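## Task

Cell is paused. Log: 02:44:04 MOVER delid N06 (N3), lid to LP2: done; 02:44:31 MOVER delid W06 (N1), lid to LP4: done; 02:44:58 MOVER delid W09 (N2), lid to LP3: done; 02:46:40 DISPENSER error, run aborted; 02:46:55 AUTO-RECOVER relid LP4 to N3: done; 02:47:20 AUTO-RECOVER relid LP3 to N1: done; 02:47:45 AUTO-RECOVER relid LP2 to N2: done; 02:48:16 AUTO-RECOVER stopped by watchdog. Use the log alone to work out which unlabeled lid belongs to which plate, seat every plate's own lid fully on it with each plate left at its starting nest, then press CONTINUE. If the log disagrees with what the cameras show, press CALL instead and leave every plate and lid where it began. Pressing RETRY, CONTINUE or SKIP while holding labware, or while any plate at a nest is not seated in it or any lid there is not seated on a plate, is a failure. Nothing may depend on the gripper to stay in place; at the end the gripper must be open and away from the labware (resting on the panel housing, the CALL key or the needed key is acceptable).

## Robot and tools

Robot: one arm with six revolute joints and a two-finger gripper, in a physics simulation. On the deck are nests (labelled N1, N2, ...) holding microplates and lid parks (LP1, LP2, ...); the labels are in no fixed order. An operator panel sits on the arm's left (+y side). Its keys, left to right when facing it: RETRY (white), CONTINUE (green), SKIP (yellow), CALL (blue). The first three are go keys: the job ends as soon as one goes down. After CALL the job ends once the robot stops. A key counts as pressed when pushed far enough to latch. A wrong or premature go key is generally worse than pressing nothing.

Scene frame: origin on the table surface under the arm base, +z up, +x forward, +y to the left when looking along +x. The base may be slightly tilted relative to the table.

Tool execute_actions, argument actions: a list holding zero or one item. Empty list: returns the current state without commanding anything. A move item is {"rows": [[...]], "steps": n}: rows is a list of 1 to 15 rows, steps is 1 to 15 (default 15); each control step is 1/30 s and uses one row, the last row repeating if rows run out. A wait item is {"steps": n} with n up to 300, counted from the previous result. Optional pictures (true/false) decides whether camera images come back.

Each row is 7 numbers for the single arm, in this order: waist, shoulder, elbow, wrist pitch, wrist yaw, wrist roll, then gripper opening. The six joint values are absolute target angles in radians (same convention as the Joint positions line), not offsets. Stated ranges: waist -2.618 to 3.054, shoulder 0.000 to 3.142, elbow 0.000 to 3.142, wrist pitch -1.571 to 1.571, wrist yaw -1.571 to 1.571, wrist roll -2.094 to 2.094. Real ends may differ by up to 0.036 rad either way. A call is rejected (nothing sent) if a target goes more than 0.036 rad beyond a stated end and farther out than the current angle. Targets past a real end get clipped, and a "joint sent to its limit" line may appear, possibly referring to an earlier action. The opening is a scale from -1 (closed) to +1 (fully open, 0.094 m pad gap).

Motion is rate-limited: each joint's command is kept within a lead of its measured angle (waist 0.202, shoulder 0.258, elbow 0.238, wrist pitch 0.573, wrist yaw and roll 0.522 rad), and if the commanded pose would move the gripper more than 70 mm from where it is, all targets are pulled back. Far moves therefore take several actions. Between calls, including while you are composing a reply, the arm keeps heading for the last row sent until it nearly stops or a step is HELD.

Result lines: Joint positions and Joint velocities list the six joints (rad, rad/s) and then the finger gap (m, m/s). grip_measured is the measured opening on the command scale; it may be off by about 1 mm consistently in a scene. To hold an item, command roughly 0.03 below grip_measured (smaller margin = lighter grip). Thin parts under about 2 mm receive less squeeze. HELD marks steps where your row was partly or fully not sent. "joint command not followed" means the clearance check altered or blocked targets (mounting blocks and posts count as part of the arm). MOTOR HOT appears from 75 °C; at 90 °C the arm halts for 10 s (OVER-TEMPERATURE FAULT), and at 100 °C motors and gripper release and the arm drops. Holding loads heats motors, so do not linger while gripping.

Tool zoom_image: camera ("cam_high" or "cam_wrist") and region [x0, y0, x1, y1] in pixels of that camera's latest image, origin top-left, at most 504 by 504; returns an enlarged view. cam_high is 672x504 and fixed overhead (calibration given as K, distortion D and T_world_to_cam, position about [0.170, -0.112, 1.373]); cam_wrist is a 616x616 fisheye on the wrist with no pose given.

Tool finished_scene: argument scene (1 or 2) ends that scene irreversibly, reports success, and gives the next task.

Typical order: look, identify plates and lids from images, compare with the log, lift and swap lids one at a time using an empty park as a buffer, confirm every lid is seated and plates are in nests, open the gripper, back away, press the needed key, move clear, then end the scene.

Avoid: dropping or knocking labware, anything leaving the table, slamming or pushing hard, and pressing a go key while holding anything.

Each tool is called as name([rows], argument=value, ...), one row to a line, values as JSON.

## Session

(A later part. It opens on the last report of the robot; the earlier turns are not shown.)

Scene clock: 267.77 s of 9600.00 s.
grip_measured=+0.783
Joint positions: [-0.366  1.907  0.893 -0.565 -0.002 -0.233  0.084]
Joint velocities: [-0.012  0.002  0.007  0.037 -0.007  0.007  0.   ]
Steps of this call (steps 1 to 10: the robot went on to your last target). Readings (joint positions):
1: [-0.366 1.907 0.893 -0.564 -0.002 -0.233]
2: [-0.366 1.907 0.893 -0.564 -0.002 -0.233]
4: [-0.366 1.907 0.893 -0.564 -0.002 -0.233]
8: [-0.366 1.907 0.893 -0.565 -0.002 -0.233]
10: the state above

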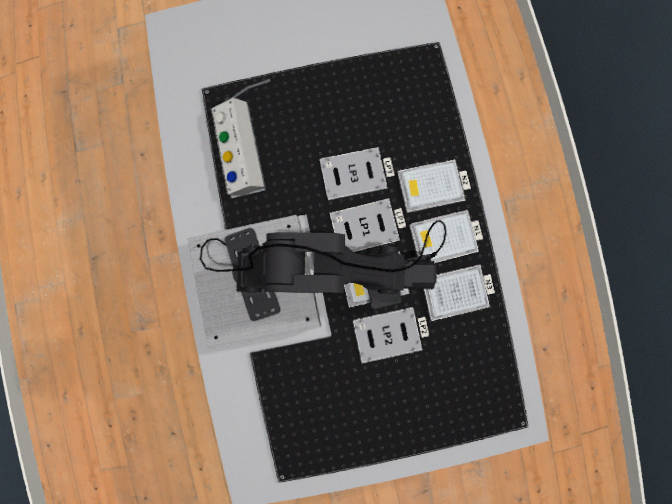

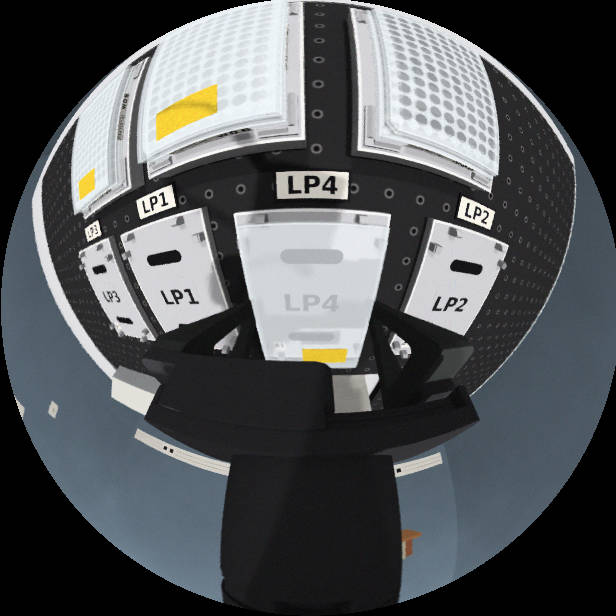

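execute_actions([
  {"rows": [[-0.3575, 1.92, 0.893, -0.546, 0.0, -0.235, 0.75], [-0.3575, 1.926, 0.893, -0.543, 0.0, -0.235, 0.75], [-0.3575, 1.932, 0.893, -0.539, 0.0, -0.235, 0.75], [-0.3575, 1.938, 0.893, -0.535, 0.0, -0.235, 0.75], [-0.3575, 1.943, 0.893, -0.531, 0.0, -0.235, 0.75], [-0.3575, 1.947, 0.893, -0.528, 0.0, -0.235, 0.75], [-0.3575, 1.95, 0.893, -0.526, 0.0, -0.235, 0.75]], "steps": 15},
], pictures=false)

execute_actions([
  {"steps": 10},
])

zoom_image(camera="cam_wrist", region=[210, 170, 420, 380])

Scene clock: 271.63 s of 9600.00 s.
grip_measured=+0.783
Joint positions: [-0.366  1.932  0.893 -0.55  -0.002 -0.233  0.084]
Joint velocities: [ 0.002 -0.012  0.012 -0.007  0.022 -0.037 -0.001]
Steps of this call (steps 1 to 15: the robot went on to your last target; steps 16 to 90: nothing new was sent; then 0.37 s passed at rest; steps 91 to 105: all 15 steps of this action). Readings (joint positions):
91: [-0.366 1.907 0.893 -0.565 -0.002 -0.233]
92: [-0.366 1.907 0.893 -0.565 -0.002 -0.233]
94: [-0.366 1.911 0.893 -0.562 -0.002 -0.233]
98: [-0.366 1.931 0.893 -0.551 -0.002 -0.233]
105: the state above

Scene clock: 271.97 s of 9600.00 s.
grip_measured=+0.783
Joint positions: [-0.366  1.932  0.893 -0.55  -0.002 -0.233  0.084]
Joint velocities: [ 0.002 -0.002 -0.012 -0.007 -0.037 -0.066 -0.   ]
Steps of this call (steps 1 to 10: the robot went on to your last target). Readings (joint positions):
1: [-0.366 1.932 0.893 -0.550 -0.002 -0.233]
2: [-0.366 1.932 0.893 -0.550 -0.002 -0.233]
4: [-0.366 1.932 0.893 -0.550 -0.002 -0.233]
8: [-0.366 1.932 0.893 -0.550 -0.002 -0.233]
10: the state above

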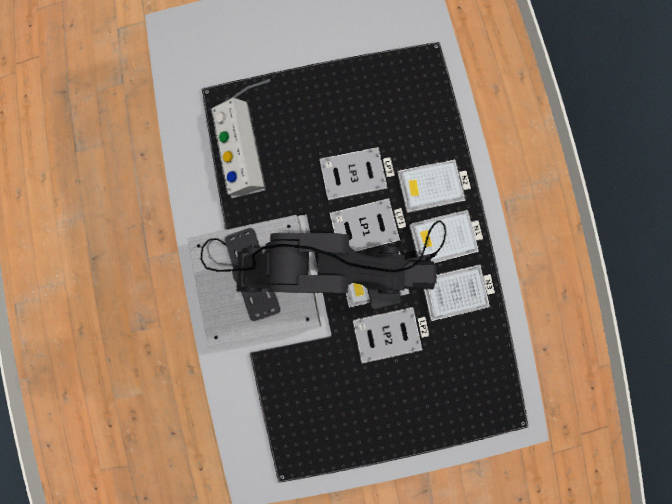

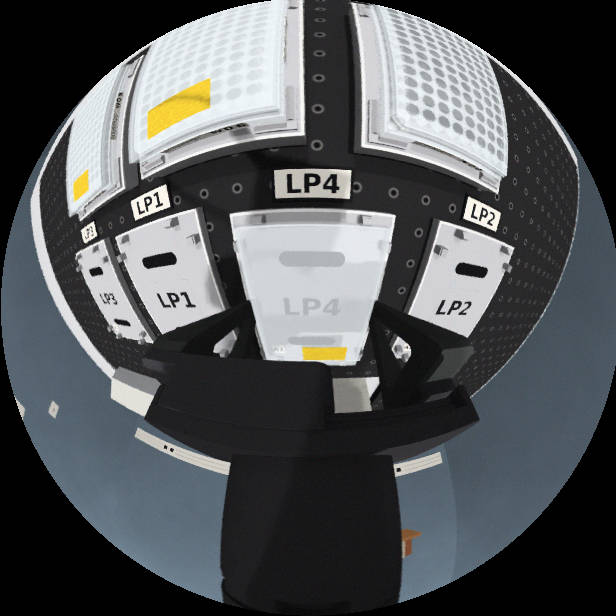

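Region (210, 170, 420, 380) of cam_wrist's 616x616 image, scaled by 2.400, with more detail than that image has.

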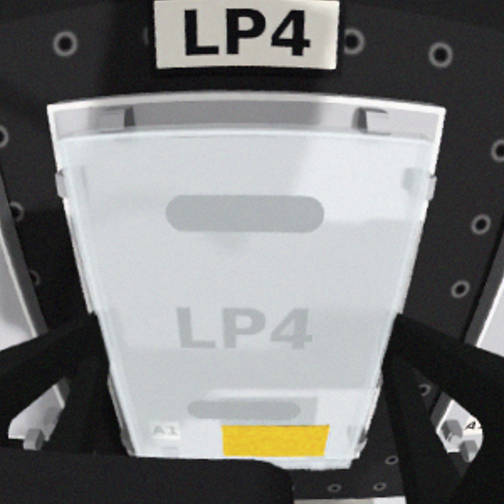

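execute_actions(actions=[])

Scene clock: 282.70 s of 9600.00 s.
grip_measured=+0.783
Joint positions: [-0.366  1.932  0.893 -0.55  -0.002 -0.233  0.084]
Joint velocities: [ 0.012  0.007  0.007  0.007  0.022  0.007 -0.001]
Steps of this call (steps 1 to 15: the robot went on to your last target; steps 16 to 90: nothing new was sent; then 7.73 s passed at rest). Readings (joint positions):
1: [-0.366 1.932 0.893 -0.550 -0.002 -0.233]
2: [-0.366 1.932 0.893 -0.550 -0.002 -0.233]
4: [-0.366 1.932 0.893 -0.550 -0.002 -0.233]
8: [-0.366 1.932 0.893 -0.550 -0.002 -0.233]
90: the state above
The arm was judged still, so your last target was given up. Only a new action makes it travel on or press farther. Fingers that are still opening or closing keep moving.

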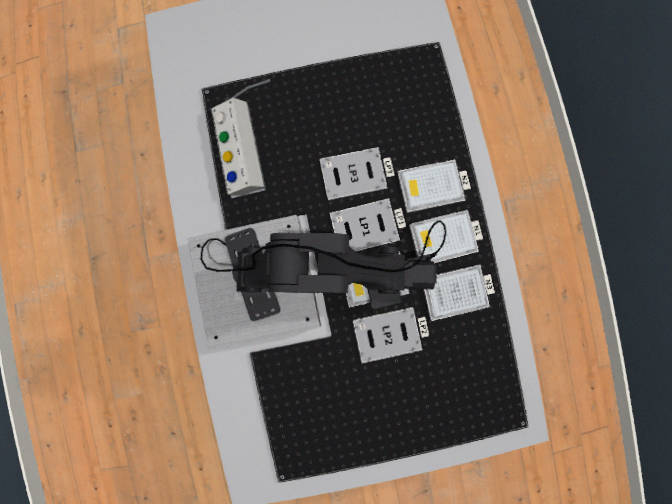

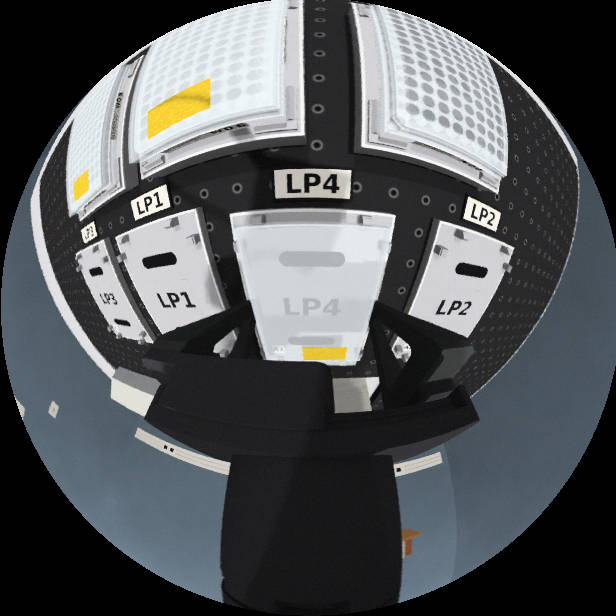

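execute_actions([
  {"rows": [[-0.3575,1.935,0.893,-0.535,0,-0.235,0.85],[-0.3575,1.935,0.893,-0.535,0,-0.235,0.9],[-0.3575,1.935,0.893,-0.535,0,-0.235,1.0]], "steps": 15},
])

zoom_image(camera="cam_wrist", region=[180, 170, 440, 390])

Scene clock: 284.80 s of 9600.00 s.
grip_measured=+1.000
Joint positions: [-0.366  1.932  0.893 -0.55  -0.002 -0.233  0.094]
Joint velocities: [-0.002 -0.007 -0.007  0.037 -0.051 -0.022  0.   ]
Steps of this call (steps 1 to 48: nothing new was sent; steps 49 to 63: all 15 steps of this action). Readings (joint positions):
49: [-0.366 1.932 0.893 -0.550 -0.002 -0.233]
50: [-0.366 1.932 0.893 -0.550 -0.002 -0.233]
52: [-0.366 1.932 0.893 -0.550 -0.002 -0.233]
56: [-0.366 1.932 0.893 -0.550 -0.002 -0.233]
63: the state above

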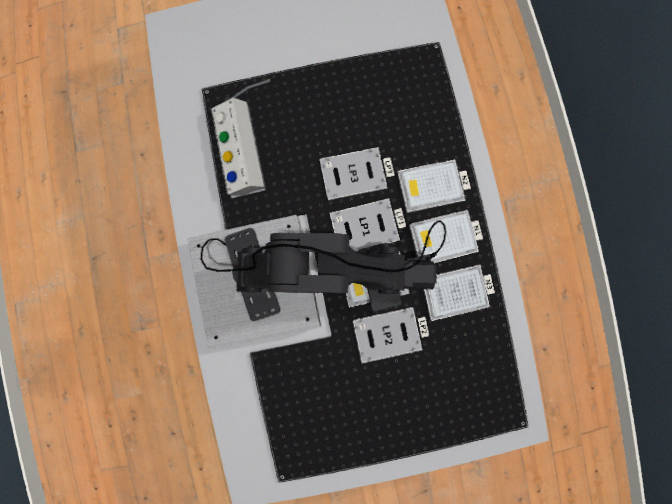

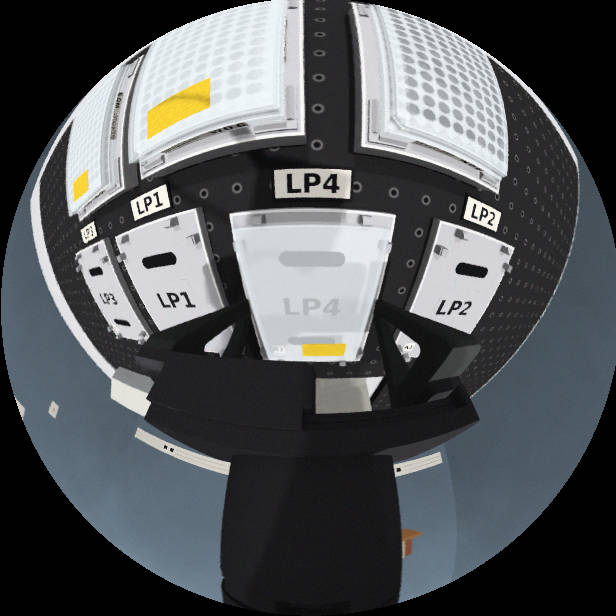

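Region (180, 170, 440, 390) of cam_wrist's 616x616 image, scaled by 1.938, with more detail than that image has; it fills the top 426 rows of this view, and the rest is white.

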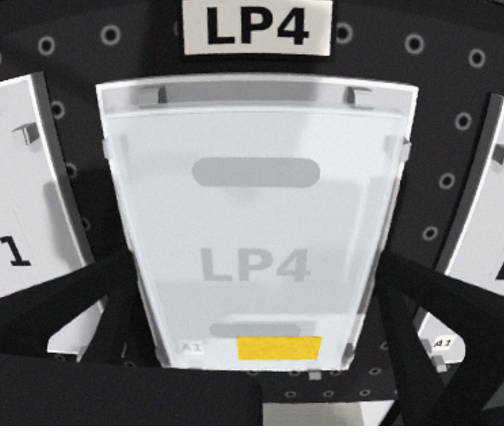

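execute_actions([
  {"rows": [[-0.36,1.928,0.895,-0.555,0,-0.235,1.0],[-0.36,1.917,0.902,-0.569,0,-0.235,1.0],[-0.36,1.900,0.912,-0.590,0,-0.235,1.0],[-0.36,1.878,0.925,-0.617,0,-0.235,1.0],[-0.36,1.8535,0.939,-0.6475,0,-0.235,1.0],[-0.36,1.829,0.953,-0.678,0,-0.235,1.0],[-0.36,1.807,0.966,-0.705,0,-0.235,1.0],[-0.36,1.790,0.976,-0.726,0,-0.235,1.0],[-0.36,1.779,0.983,-0.740,0,-0.235,1.0],[-0.36,1.775,0.985,-0.745,0,-0.235,1.0]], "steps": 13},
], pictures=false)

execute_actions([
  {"rows": [[-0.3587,1.7919,0.9880,-0.7461,0,-0.2336,1.0],[-0.3547,1.7975,0.9970,-0.7495,0,-0.2296,1.0],[-0.3481,1.8068,1.0118,-0.7551,0,-0.2228,1.0],[-0.3390,1.8196,1.0323,-0.7629,0,-0.2135,1.0],[-0.3275,1.8359,1.0584,-0.7727,0,-0.2017,1.0],[-0.3137,1.8554,1.0896,-0.7845,0,-0.1875,1.0],[-0.2977,1.8780,1.1256,-0.7982,0,-0.1712,1.0],[-0.2798,1.9033,1.1661,-0.8135,0,-0.1528,1.0],[-0.2600,1.9312,1.2107,-0.8303,0,-0.1326,1.0],[-0.2388,1.9613,1.2588,-0.8485,0,-0.1108,1.0],[-0.2161,1.9932,1.3098,-0.8678,0,-0.0876,1.0],[-0.1924,2.0267,1.3633,-0.8880,0,-0.0633,1.0],[-0.1679,2.0613,1.4187,-0.9090,0,-0.0382,1.0],[-0.1428,2.0967,1.4753,-0.9304,0,-0.0125,1.0],[-0.1175,2.1325,1.5325,-0.9520,0,0.0135,1.0]], "steps": 15},
], pictures=false)

execute_actions([
  {"rows": [[-0.0922,2.1683,1.5897,-0.9736,0,0.0395,1.0],[-0.0671,2.2037,1.6463,-0.9950,0,0.0652,1.0],[-0.0426,2.2383,1.7017,-1.0160,0,0.0903,1.0],[-0.0189,2.2718,1.7552,-1.0362,0,0.1146,1.0],[0.0038,2.3038,1.8063,-1.0555,0,0.1378,1.0],[0.0250,2.3338,1.8543,-1.0737,0,0.1596,1.0],[0.0448,2.3617,1.8989,-1.0905,0,0.1798,1.0],[0.0627,2.3870,1.9394,-1.1058,0,0.1982,1.0],[0.0787,2.4096,1.9754,-1.1195,0,0.2145,1.0],[0.0925,2.4291,2.0066,-1.1313,0,0.2287,1.0],[0.1040,2.4454,2.0327,-1.1411,0,0.2405,1.0],[0.1131,2.4582,2.0532,-1.1489,0,0.2498,1.0],[0.1197,2.4675,2.0680,-1.1545,0,0.2566,1.0],[0.1237,2.4731,2.0770,-1.1579,0,0.2606,1.0],[0.125,2.475,2.08,-1.159,0,0.262,1.0]], "steps": 15},
], pictures=false)

execute_actions([
  {"steps": 20},
])

Scene clock: 314.53 s of 9600.00 s.
grip_measured=+1.000
Joint positions: [-0.366  1.791  0.971 -0.69  -0.002 -0.233  0.094]
Joint velocities: [-0.002 -0.144  0.12  -0.095 -0.007 -0.051  0.   ]
Steps of this call (steps 1 to 15: the robot went on to your last target; steps 16 to 90: nothing new was sent; then 26.30 s passed at rest; steps 91 to 103: all 13 steps of this action). Readings (joint positions):
91: [-0.366 1.932 0.893 -0.550 -0.002 -0.233]
92: [-0.366 1.932 0.893 -0.550 -0.002 -0.233]
94: [-0.366 1.930 0.894 -0.559 -0.002 -0.233]
98: [-0.366 1.872 0.919 -0.639 -0.002 -0.233]
103: the state above

Scene clock: 315.03 s of 9600.00 s.
grip_measured=+1.000
Joint positions: [-0.175  2.064  1.42  -0.865  0.003 -0.083  0.094]
Joint velocities: [ 0.676  0.999  1.648 -0.432 -0.081  0.564  0.   ]
Steps of this call (steps 1 to 15: all 15 steps of this action). Readings (joint positions):
1: [-0.366 1.789 0.975 -0.694 -0.002 -0.233]
2: [-0.366 1.789 0.977 -0.697 -0.002 -0.233]
4: [-0.362 1.793 0.983 -0.718 -0.001 -0.231]
8: [-0.322 1.853 1.074 -0.772 0.001 -0.203]
15: the state above

Scene clock: 315.53 s of 9600.00 s.
grip_measured=+1.000
Joint positions: [ 0.128  2.466  2.039 -1.093 -0.002  0.213  0.094]
Joint velocities: [ 0.173  0.203  0.256 -0.33  -0.081  0.271  0.   ]
Steps of this call (steps 1 to 15: all 15 steps of this action). Readings (joint positions):
1: [-0.150 2.099 1.477 -0.881 0.003 -0.061]
2: [-0.125 2.135 1.535 -0.897 0.003 -0.038]
4: [-0.073 2.205 1.648 -0.931 0.003 0.009]
8: [0.023 2.335 1.849 -1.000 0.003 0.101]
15: the state above

Scene clock: 316.20 s of 9600.00 s.
grip_measured=+1.000
Joint positions: [ 0.132  2.474  2.052 -1.142 -0.003  0.255  0.094]
Joint velocities: [-0.012 -0.007  0.002 -0.051  0.037 -0.007  0.   ]
Steps of this call (steps 1 to 20: the robot went on to your last target). Readings (joint positions):
1: [0.133 2.471 2.045 -1.101 -0.002 0.221]
2: [0.135 2.473 2.047 -1.109 -0.003 0.228]
4: [0.134 2.474 2.049 -1.122 -0.003 0.238]
8: [0.132 2.474 2.052 -1.135 -0.003 0.248]
20: the state above

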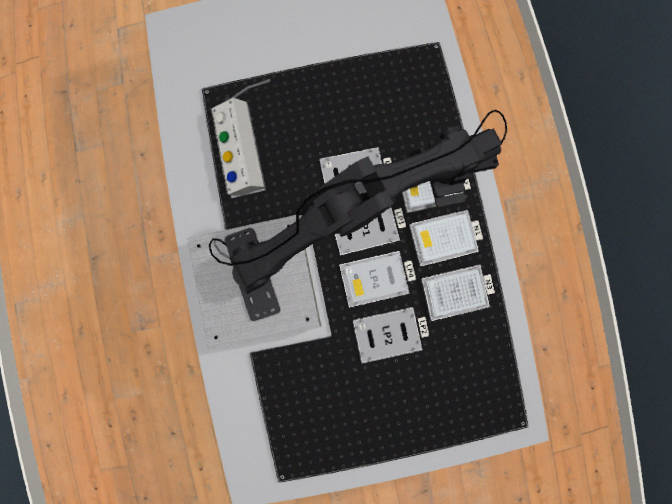

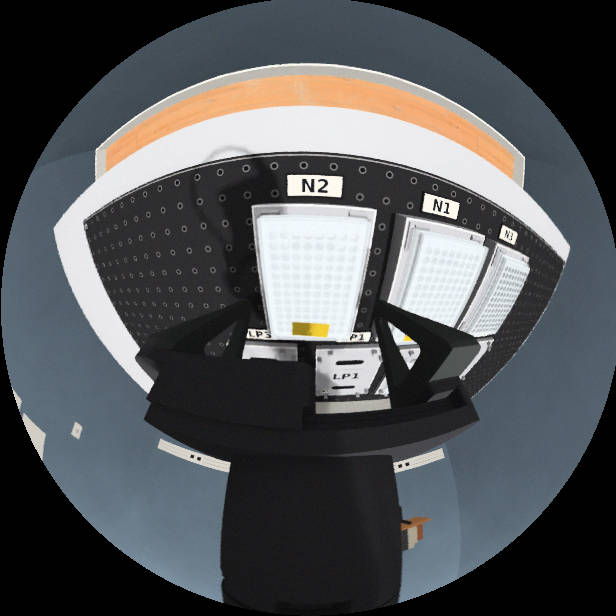

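zoom_image(camera="cam_wrist", region=[210, 180, 410, 370])

Region (210, 180, 410, 370) of cam_wrist's 616x616 image, scaled by 2.520, with more detail than that image has; it fills the top 479 rows of this view, and the rest is white.

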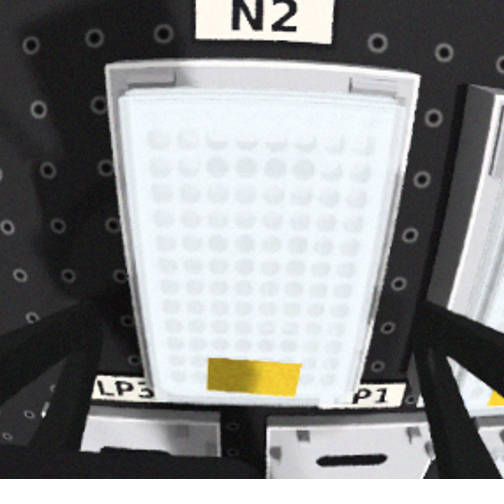

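execute_actions([
  {"rows": [[0.13,2.478,2.05,-1.135,0,0.266,1.0],[0.13,2.482,2.044,-1.125,0,0.270,1.0],[0.13,2.487,2.037,-1.112,0,0.275,1.0],[0.13,2.492,2.029,-1.098,0,0.280,1.0],[0.13,2.497,2.021,-1.083,0,0.284,1.0],[0.13,2.502,2.014,-1.070,0,0.288,1.0],[0.13,2.506,2.009,-1.060,0,0.290,1.0],[0.13,2.508,2.006,-1.053,0,0.291,1.0]], "steps": 15},
], pictures=false)

execute_actions([
  {"steps": 12},
])

zoom_image(camera="cam_wrist", region=[210, 180, 410, 370])

Scene clock: 325.90 s of 9600.00 s.
grip_measured=+1.000
Joint positions: [ 0.132  2.512  2.009 -1.083 -0.003  0.282  0.094]
Joint velocities: [-0.002  0.022 -0.002  0.11   0.022 -0.007  0.   ]
Steps of this call (steps 1 to 15: the robot went on to your last target; steps 16 to 90: nothing new was sent; then 6.20 s passed at rest; steps 91 to 105: all 15 steps of this action). Readings (joint positions):
91: [0.132 2.474 2.052 -1.143 -0.003 0.256]
92: [0.132 2.474 2.052 -1.143 -0.003 0.258]
94: [0.132 2.474 2.050 -1.138 -0.003 0.262]
98: [0.132 2.482 2.027 -1.105 -0.003 0.274]
105: the state above

Scene clock: 326.30 s of 9600.00 s.
grip_measured=+1.000
Joint positions: [ 0.132  2.512  2.008 -1.074 -0.003  0.284  0.094]
Joint velocities: [ 0.007  0.002  0.007  0.037 -0.037 -0.007  0.   ]
Steps of this call (steps 1 to 12: the robot went on to your last target). Readings (joint positions):
1: [0.132 2.512 2.008 -1.082 -0.003 0.283]
2: [0.132 2.512 2.008 -1.081 -0.003 0.283]
4: [0.132 2.512 2.008 -1.077 -0.003 0.283]
8: [0.132 2.512 2.008 -1.075 -0.003 0.284]
12: the state above

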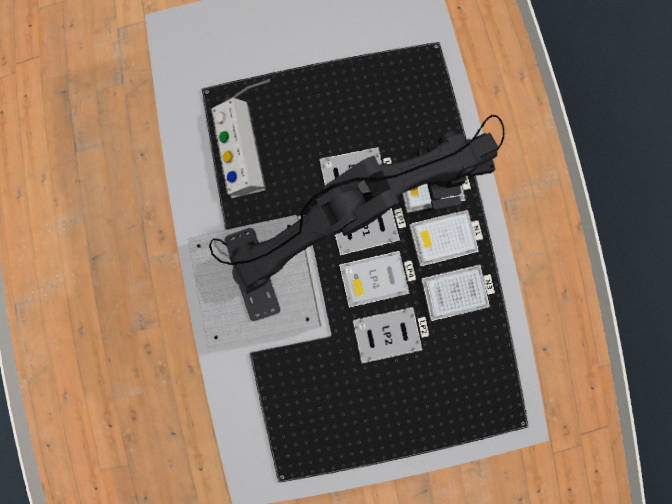

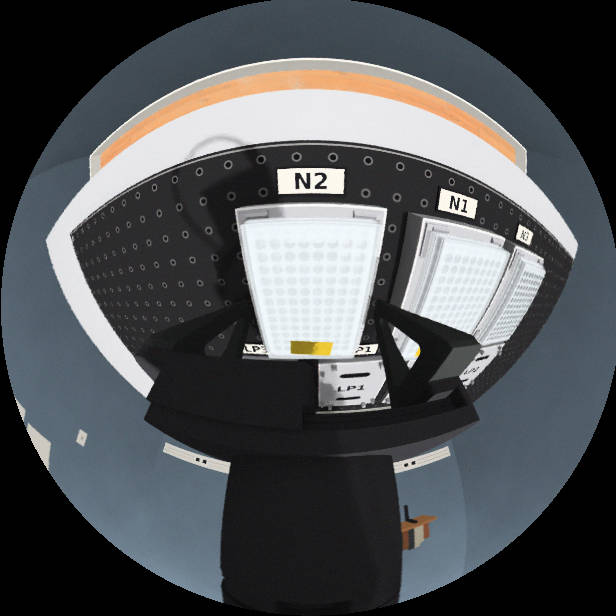

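Region (210, 180, 410, 370) of cam_wrist's 616x616 image, scaled by 2.520, with more detail than that image has; it fills the top 479 rows of this view, and the rest is white.

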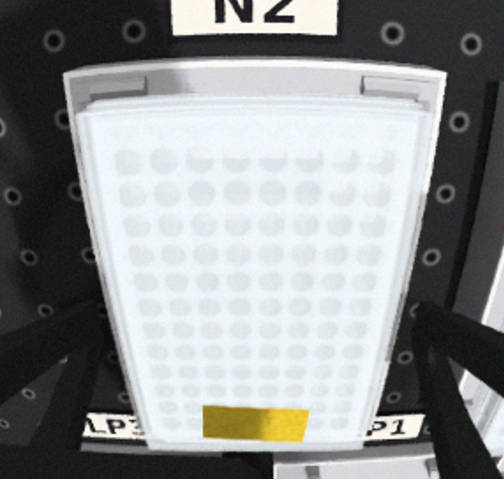

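execute_actions([
  {"rows": [[0.13,2.520,2.006,-1.050,0,0.291,1.0],[0.13,2.526,2.006,-1.044,0,0.291,1.0],[0.13,2.530,2.006,-1.038,0,0.291,1.0]], "steps": 15},
], pictures=false)

execute_actions([
  {"steps": 10},
])

zoom_image(camera="cam_wrist", region=[210, 180, 410, 370])

Scene clock: 335.67 s of 9600.00 s.
grip_measured=+1.000
Joint positions: [ 0.132  2.512  2.008 -1.06  -0.003  0.285  0.094]
Joint velocities: [ 0.002 -0.002 -0.007  0.007 -0.037 -0.007  0.   ]
Steps of this call (steps 1 to 15: the robot went on to your last target; steps 16 to 90: nothing new was sent; then 5.87 s passed at rest; steps 91 to 105: all 15 steps of this action). Readings (joint positions):
91: [0.132 2.512 2.008 -1.073 -0.003 0.285]
92: [0.132 2.512 2.008 -1.073 -0.003 0.285]
94: [0.132 2.512 2.008 -1.068 -0.003 0.285]
98: [0.132 2.512 2.008 -1.062 -0.003 0.285]
105: the state above

Scene clock: 336.00 s of 9600.00 s.
grip_measured=+1.000
Joint positions: [ 0.132  2.512  2.008 -1.059 -0.003  0.285  0.094]
Joint velocities: [ 0.002 -0.007 -0.007 -0.037 -0.066 -0.022  0.   ]
Steps of this call (steps 1 to 10: the robot went on to your last target). Readings (joint positions):
1: [0.132 2.512 2.008 -1.060 -0.003 0.285]
2: [0.132 2.512 2.008 -1.059 -0.003 0.285]
4: [0.132 2.512 2.008 -1.059 -0.003 0.285]
8: [0.132 2.512 2.008 -1.059 -0.003 0.285]
10: the state above

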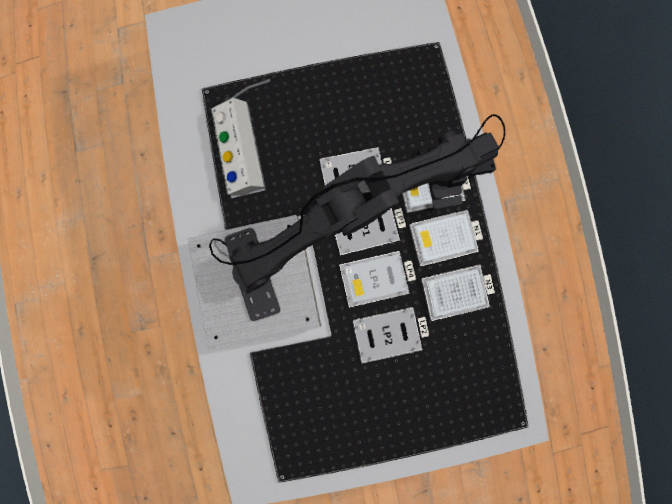

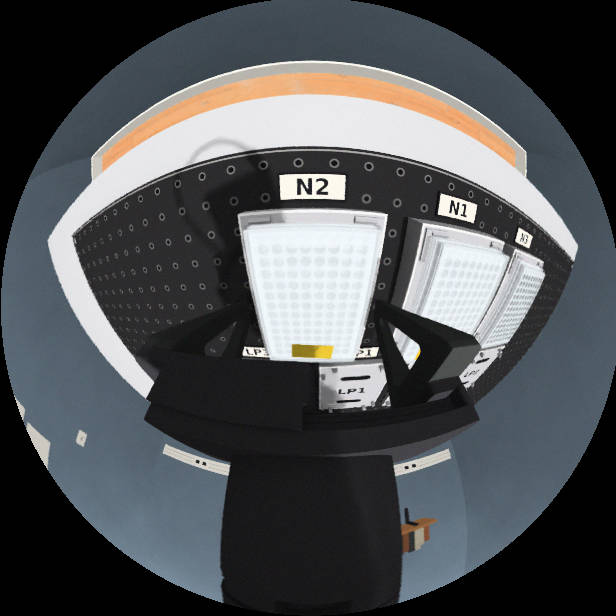

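Region (210, 180, 410, 370) of cam_wrist's 616x616 image, scaled by 2.520, with more detail than that image has; it fills the top 479 rows of this view, and the rest is white.

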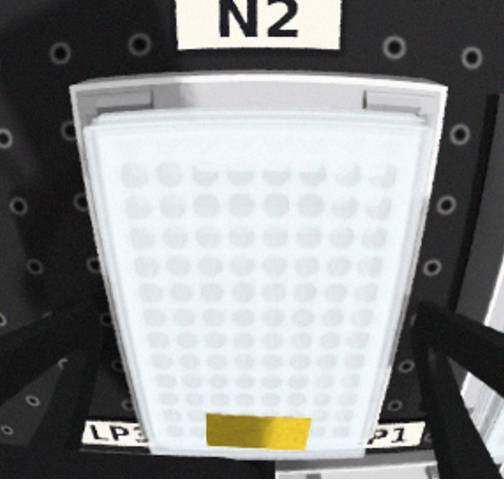

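execute_actions([
  {"rows": [[0.13,2.534,2.006,-1.038,0,0.291,1.0],[0.13,2.537,2.006,-1.038,0,0.291,1.0]], "steps": 15},
], pictures=false)

execute_actions([
  {"steps": 8},
])

zoom_image(camera="cam_wrist", region=[210, 180, 410, 370])

Scene clock: 339.40 s of 9600.00 s.
grip_measured=+1.000
Joint positions: [ 0.132  2.535  2.008 -1.057 -0.003  0.285  0.094]
Joint velocities: [-0.002 -0.007  0.007  0.022  0.007 -0.081  0.   ]
Steps of this call (steps 1 to 15: the robot went on to your last target; steps 16 to 87: nothing new was sent; steps 88 to 102: all 15 steps of this action). Readings (joint positions):
88: [0.132 2.513 2.008 -1.059 -0.003 0.285]
89: [0.132 2.515 2.008 -1.058 -0.003 0.285]
91: [0.132 2.521 2.008 -1.057 -0.003 0.285]
95: [0.132 2.532 2.008 -1.057 -0.003 0.285]
102: the state above

Scene clock: 339.67 s of 9600.00 s.
grip_measured=+1.000
Joint positions: [ 0.132  2.535  2.008 -1.057 -0.003  0.285  0.094]
Joint velocities: [ 0.002 -0.007  0.002  0.022  0.007  0.007  0.   ]
Steps of this call (steps 1 to 8: the robot went on to your last target). Readings (joint positions):
1: [0.132 2.535 2.008 -1.057 -0.003 0.285]
2: [0.132 2.535 2.008 -1.057 -0.003 0.285]
4: [0.132 2.535 2.008 -1.057 -0.003 0.285]
8: the state above

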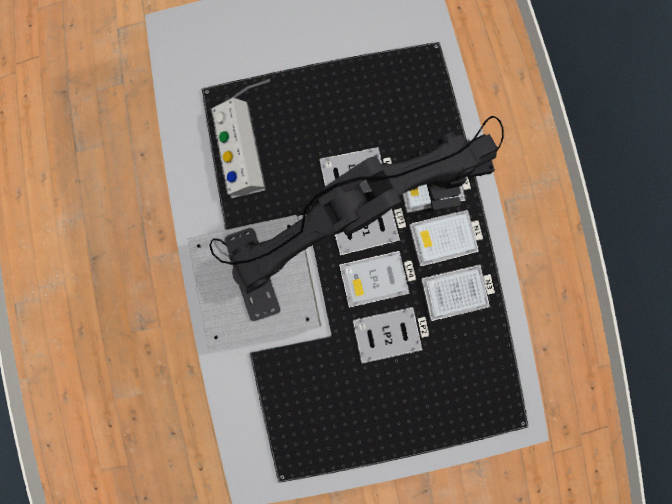

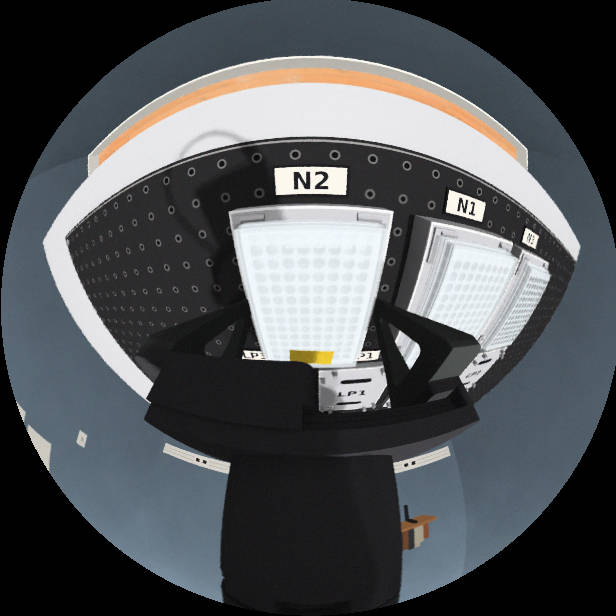

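Region (210, 180, 410, 370) of cam_wrist's 616x616 image, scaled by 2.520, with more detail than that image has; it fills the top 479 rows of this view, and the rest is white.

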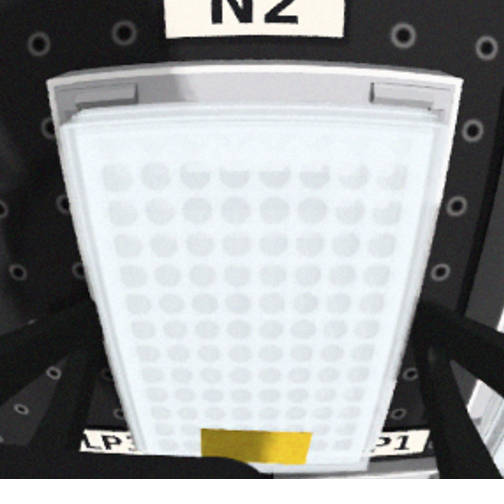

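execute_actions([
  {"rows": [[0.13,2.537,2.006,-1.038,0,0.291,0.95],[0.13,2.537,2.006,-1.038,0,0.291,0.9],[0.13,2.537,2.006,-1.038,0,0.291,0.85],[0.13,2.537,2.006,-1.038,0,0.291,0.81],[0.13,2.537,2.006,-1.038,0,0.291,0.78],[0.13,2.537,2.006,-1.038,0,0.291,0.76],[0.13,2.537,2.006,-1.038,0,0.291,0.75]], "steps": 15},
])

zoom_image(camera="cam_wrist", region=[210, 180, 410, 370])

Scene clock: 345.30 s of 9600.00 s.
grip_measured=+0.783
Joint positions: [ 0.132  2.535  2.008 -1.057 -0.003  0.285  0.084]
Joint velocities: [-0.017 -0.002  0.007 -0.037  0.037 -0.007 -0.   ]
Steps of this call (steps 1 to 15: the robot went on to your last target; steps 16 to 90: nothing new was sent; then 2.13 s passed at rest; steps 91 to 105: all 15 steps of this action). Readings (joint positions):
91: [0.132 2.535 2.008 -1.057 -0.003 0.285]
92: [0.132 2.535 2.008 -1.057 -0.003 0.285]
94: [0.132 2.535 2.008 -1.057 -0.003 0.285]
98: [0.132 2.535 2.008 -1.057 -0.003 0.285]
105: the state above

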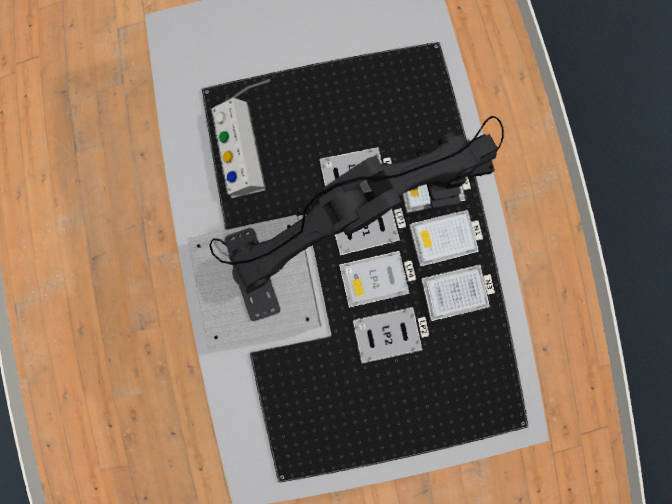

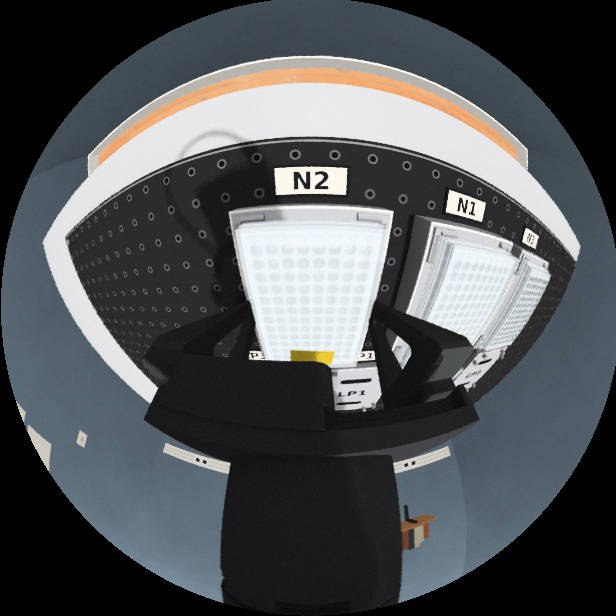

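Region (210, 180, 410, 370) of cam_wrist's 616x616 image, scaled by 2.520, with more detail than that image has; it fills the top 479 rows of this view, and the rest is white.

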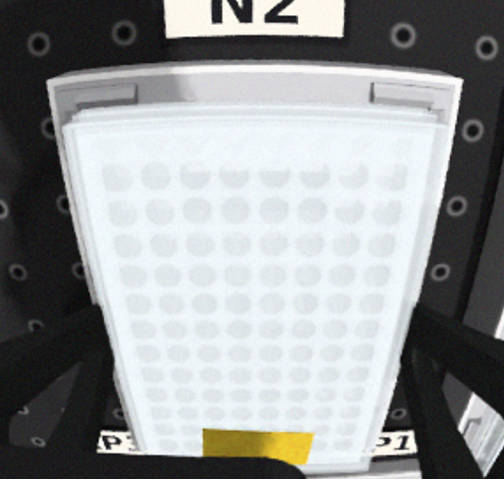

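execute_actions([
  {"rows": [[0.13,2.514,2.0274,-1.077,0,0.285,0.75],[0.13,2.5112,2.0317,-1.083,0,0.285,0.75],[0.13,2.5067,2.0384,-1.0924,0,0.285,0.75],[0.13,2.5008,2.0473,-1.1048,0,0.285,0.75],[0.13,2.4939,2.0575,-1.1191,0,0.285,0.75],[0.13,2.4865,2.0685,-1.1345,0,0.285,0.75],[0.13,2.4791,2.0795,-1.1499,0,0.285,0.75],[0.13,2.4723,2.0898,-1.1643,0,0.285,0.75],[0.13,2.4663,2.0986,-1.1766,0,0.285,0.75],[0.13,2.4618,2.1053,-1.1860,0,0.285,0.75],[0.13,2.4590,2.1096,-1.1920,0,0.285,0.75],[0.13,2.458,2.111,-1.194,0,0.285,0.75]], "steps": 15},
], pictures=false)

execute_actions([
  {"steps": 8},
])

Scene clock: 364.50 s of 9600.00 s.
grip_measured=+0.783
Joint positions: [ 0.132  2.487  2.087 -1.157 -0.003  0.285  0.084]
Joint velocities: [ 0.002 -0.164  0.076 -0.037  0.007  0.007 -0.   ]
Steps of this call (steps 1 to 15: the robot went on to your last target; steps 16 to 90: nothing new was sent; then 15.70 s passed at rest; steps 91 to 105: all 15 steps of this action). Readings (joint positions):
91: [0.132 2.535 2.008 -1.057 -0.003 0.285]
92: [0.132 2.535 2.008 -1.059 -0.003 0.285]
94: [0.132 2.535 2.010 -1.064 -0.003 0.285]
98: [0.132 2.531 2.040 -1.101 -0.003 0.285]
105: the state above

Scene clock: 364.77 s of 9600.00 s.
grip_measured=+0.783
Joint positions: [ 0.132  2.48   2.091 -1.173 -0.003  0.285  0.084]
Joint velocities: [-0.012 -0.007  0.007  0.007 -0.022 -0.007 -0.   ]
Steps of this call (steps 1 to 8: the robot went on to your last target). Readings (joint positions):
1: [0.132 2.483 2.089 -1.160 -0.003 0.285]
2: [0.132 2.481 2.091 -1.162 -0.003 0.285]
4: [0.132 2.480 2.091 -1.166 -0.003 0.285]
8: the state above

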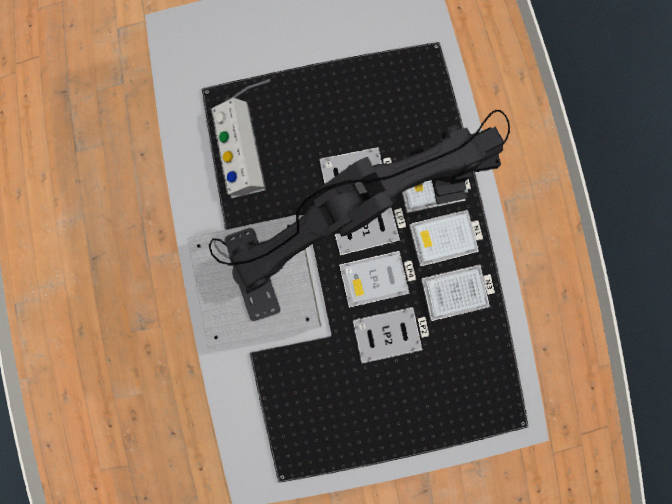

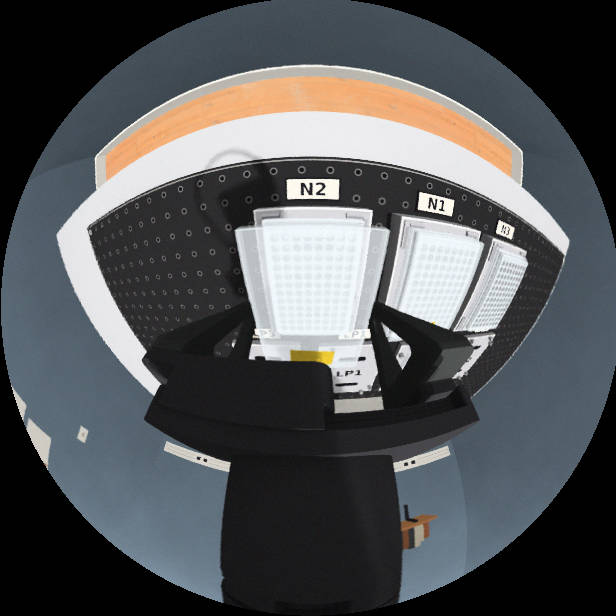

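Lid lifted, plate stays. Now rotate to N3.

execute_actions([
  {"rows": [[0.1289,2.458,2.111,-1.194,0,0.2839,0.75],[0.1257,2.458,2.111,-1.194,0,0.2806,0.75],[0.1204,2.458,2.111,-1.194,0,0.2750,0.75],[0.1129,2.458,2.111,-1.194,0,0.2674,0.75],[0.1035,2.458,2.111,-1.194,0,0.2576,0.75],[0.0921,2.458,2.111,-1.194,0,0.2458,0.75],[0.0788,2.458,2.111,-1.194,0,0.2321,0.75],[0.0638,2.458,2.111,-1.194,0,0.2166,0.75],[0.0471,2.458,2.111,-1.194,0,0.1993,0.75],[0.0289,2.458,2.111,-1.194,0,0.1805,0.75],[0.0093,2.458,2.111,-1.194,0,0.1603,0.75],[-0.0115,2.458,2.111,-1.194,0,0.1388,0.75]], "steps": 12},
], pictures=false)

execute_actions([
  {"rows": [[-0.0334,2.458,2.111,-1.194,0,0.1161,0.75],[-0.0562,2.458,2.111,-1.194,0,0.0925,0.75],[-0.0798,2.458,2.111,-1.194,0,0.0682,0.75],[-0.1039,2.458,2.111,-1.194,0,0.0433,0.75],[-0.1283,2.458,2.111,-1.194,0,0.0180,0.75],[-0.1530,2.458,2.111,-1.194,0,-0.0075,0.75],[-0.1777,2.458,2.111,-1.194,0,-0.0330,0.75],[-0.2021,2.458,2.111,-1.194,0,-0.0583,0.75],[-0.2262,2.458,2.111,-1.194,0,-0.0832,0.75],[-0.2498,2.458,2.111,-1.194,0,-0.1075,0.75],[-0.2726,2.458,2.111,-1.194,0,-0.1311,0.75],[-0.2945,2.458,2.111,-1.194,0,-0.1538,0.75]], "steps": 12},
], pictures=false)

execute_actions([
  {"rows": [[-0.3153,2.458,2.111,-1.194,0,-0.1753,0.75],[-0.3349,2.458,2.111,-1.194,0,-0.1955,0.75],[-0.3531,2.458,2.111,-1.194,0,-0.2143,0.75],[-0.3698,2.458,2.111,-1.194,0,-0.2316,0.75],[-0.3848,2.458,2.111,-1.194,0,-0.2471,0.75],[-0.3981,2.458,2.111,-1.194,0,-0.2608,0.75],[-0.4095,2.458,2.111,-1.194,0,-0.2726,0.75],[-0.4189,2.458,2.111,-1.194,0,-0.2824,0.75],[-0.4264,2.458,2.111,-1.194,0,-0.2900,0.75],[-0.4317,2.458,2.111,-1.194,0,-0.2956,0.75],[-0.4349,2.458,2.111,-1.194,0,-0.2989,0.75],[-0.4360,2.458,2.111,-1.194,0,-0.3000,0.75]], "steps": 15},
], pictures=false)

execute_actions([
  {"steps": 15},
])

zoom_image(camera="cam_wrist", region=[210, 180, 410, 370])

Scene clock: 372.70 s of 9600.00 s.
grip_measured=+0.783
Joint positions: [ 0.047  2.48   2.091 -1.178 -0.005  0.208  0.084]
Joint velocities: [-0.603  0.002  0.007  0.022  0.051 -0.491 -0.001]
Steps of this call (steps 1 to 30: the robot went on to your last target; steps 31 to 90: nothing new was sent; then 4.53 s passed at rest; steps 91 to 102: all 12 steps of this action). Readings (joint positions):
91: [0.132 2.480 2.091 -1.178 -0.003 0.285]
92: [0.132 2.480 2.091 -1.178 -0.003 0.285]
94: [0.131 2.480 2.091 -1.178 -0.003 0.282]
98: [0.111 2.480 2.091 -1.178 -0.004 0.259]
102: the state above

Scene clock: 373.10 s of 9600.00 s.
grip_measured=+0.783
Joint positions: [-0.255  2.48   2.091 -1.178 -0.003 -0.048  0.084]
Joint velocities: [-0.676  0.007  0.002 -0.007 -0.007 -0.681 -0.   ]
Steps of this call (steps 1 to 12: all 12 steps of this action). Readings (joint positions):
1: [0.026 2.480 2.091 -1.178 -0.005 0.192]
2: [0.002 2.480 2.091 -1.178 -0.005 0.174]
4: [-0.049 2.480 2.091 -1.178 -0.005 0.135]
8: [-0.155 2.480 2.091 -1.178 -0.004 0.046]
12: the state above

Scene clock: 373.60 s of 9600.00 s.
grip_measured=+0.783
Joint positions: [-0.442  2.48   2.091 -1.178  0.002 -0.274  0.084]
Joint velocities: [-0.007 -0.007  0.002 -0.022  0.007 -0.183  0.001]
Steps of this call (steps 1 to 15: all 15 steps of this action). Readings (joint positions):
1: [-0.278 2.480 2.091 -1.178 -0.003 -0.072]
2: [-0.300 2.480 2.091 -1.178 -0.002 -0.094]
4: [-0.341 2.480 2.091 -1.178 -0.002 -0.137]
8: [-0.405 2.480 2.091 -1.178 0.000 -0.209]
15: the state above

Scene clock: 374.10 s of 9600.00 s.
grip_measured=+0.783
Joint positions: [-0.441  2.48   2.091 -1.178  0.002 -0.293  0.084]
Joint velocities: [-0.022 -0.017  0.002  0.066  0.022  0.022 -0.001]
Steps of this call (steps 1 to 15: the robot went on to your last target). Readings (joint positions):
1: [-0.441 2.480 2.091 -1.178 0.002 -0.278]
2: [-0.441 2.480 2.091 -1.178 0.002 -0.281]
4: [-0.441 2.480 2.091 -1.178 0.002 -0.286]
8: [-0.441 2.480 2.091 -1.178 0.002 -0.290]
15: the state above

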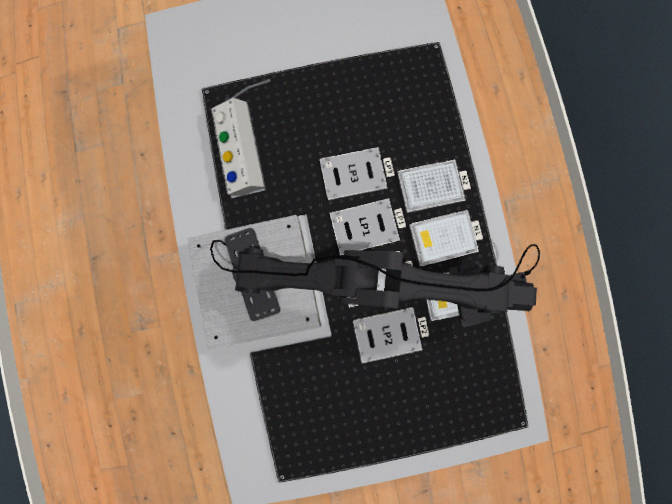

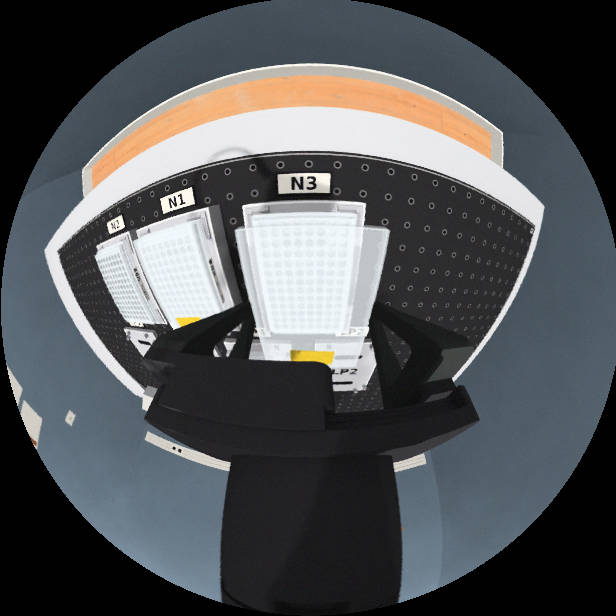

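Region (210, 180, 410, 370) of cam_wrist's 616x616 image, scaled by 2.520, with more detail than that image has; it fills the top 479 rows of this view, and the rest is white.

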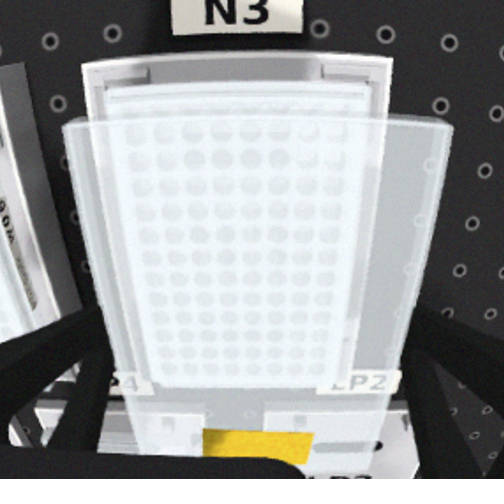

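execute_actions([
  {"rows": [[-0.430,2.492,2.080,-1.160,0,-0.300,0.75],[-0.426,2.497,2.074,-1.150,0,-0.300,0.75],[-0.423,2.502,2.067,-1.138,0,-0.300,0.75],[-0.423,2.508,2.060,-1.125,0,-0.300,0.75],[-0.423,2.513,2.053,-1.112,0,-0.300,0.75],[-0.423,2.518,2.047,-1.100,0,-0.300,0.75],[-0.423,2.521,2.043,-1.092,0,-0.300,0.75],[-0.423,2.522,2.042,-1.089,0,-0.300,0.75]], "steps": 15},
], pictures=false)

execute_actions([
  {"steps": 12},
])

zoom_image(camera="cam_wrist", region=[210, 180, 410, 370])

Scene clock: 384.93 s of 9600.00 s.
grip_measured=+0.783
Joint positions: [-0.429  2.53   2.043 -1.118  0.002 -0.293  0.084]
Joint velocities: [-0.012 -0.002  0.002 -0.022 -0.007  0.037 -0.001]
Steps of this call (steps 1 to 15: the robot went on to your last target; steps 16 to 90: nothing new was sent; then 7.33 s passed at rest; steps 91 to 105: all 15 steps of this action). Readings (joint positions):
91: [-0.441 2.480 2.091 -1.178 0.002 -0.293]
92: [-0.440 2.480 2.090 -1.176 0.002 -0.293]
94: [-0.438 2.481 2.082 -1.168 0.002 -0.293]
98: [-0.431 2.500 2.060 -1.136 0.002 -0.293]
105: the state above

Scene clock: 385.33 s of 9600.00 s.
grip_measured=+0.783
Joint positions: [-0.429  2.53   2.043 -1.11   0.002 -0.293  0.084]
Joint velocities: [-0.012  0.007  0.007 -0.007 -0.051 -0.007  0.   ]
Steps of this call (steps 1 to 12: the robot went on to your last target). Readings (joint positions):
1: [-0.429 2.530 2.043 -1.117 0.002 -0.293]
2: [-0.429 2.530 2.043 -1.115 0.002 -0.293]
4: [-0.429 2.530 2.043 -1.112 0.002 -0.293]
8: [-0.429 2.530 2.043 -1.110 0.002 -0.293]
12: the state above

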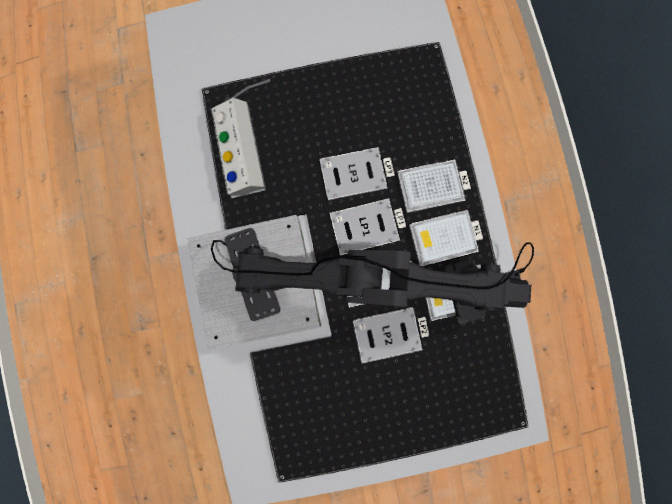

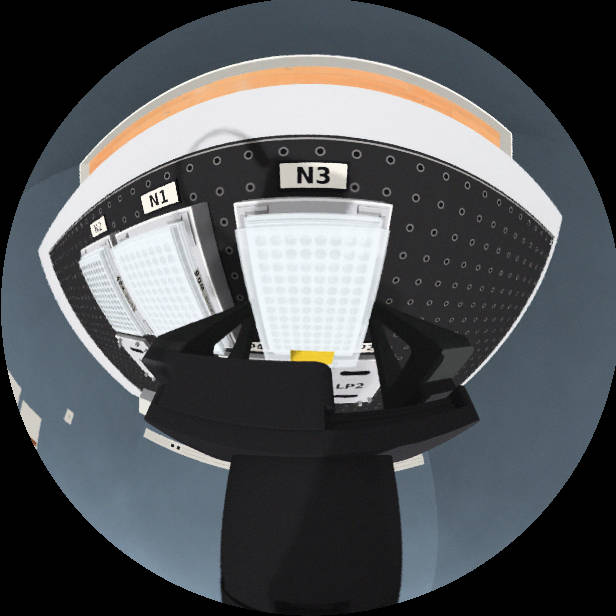

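Region (210, 180, 410, 370) of cam_wrist's 616x616 image, scaled by 2.520, with more detail than that image has; it fills the top 479 rows of this view, and the rest is white.

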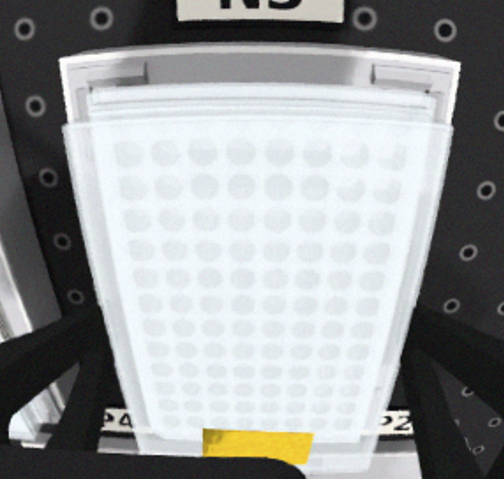

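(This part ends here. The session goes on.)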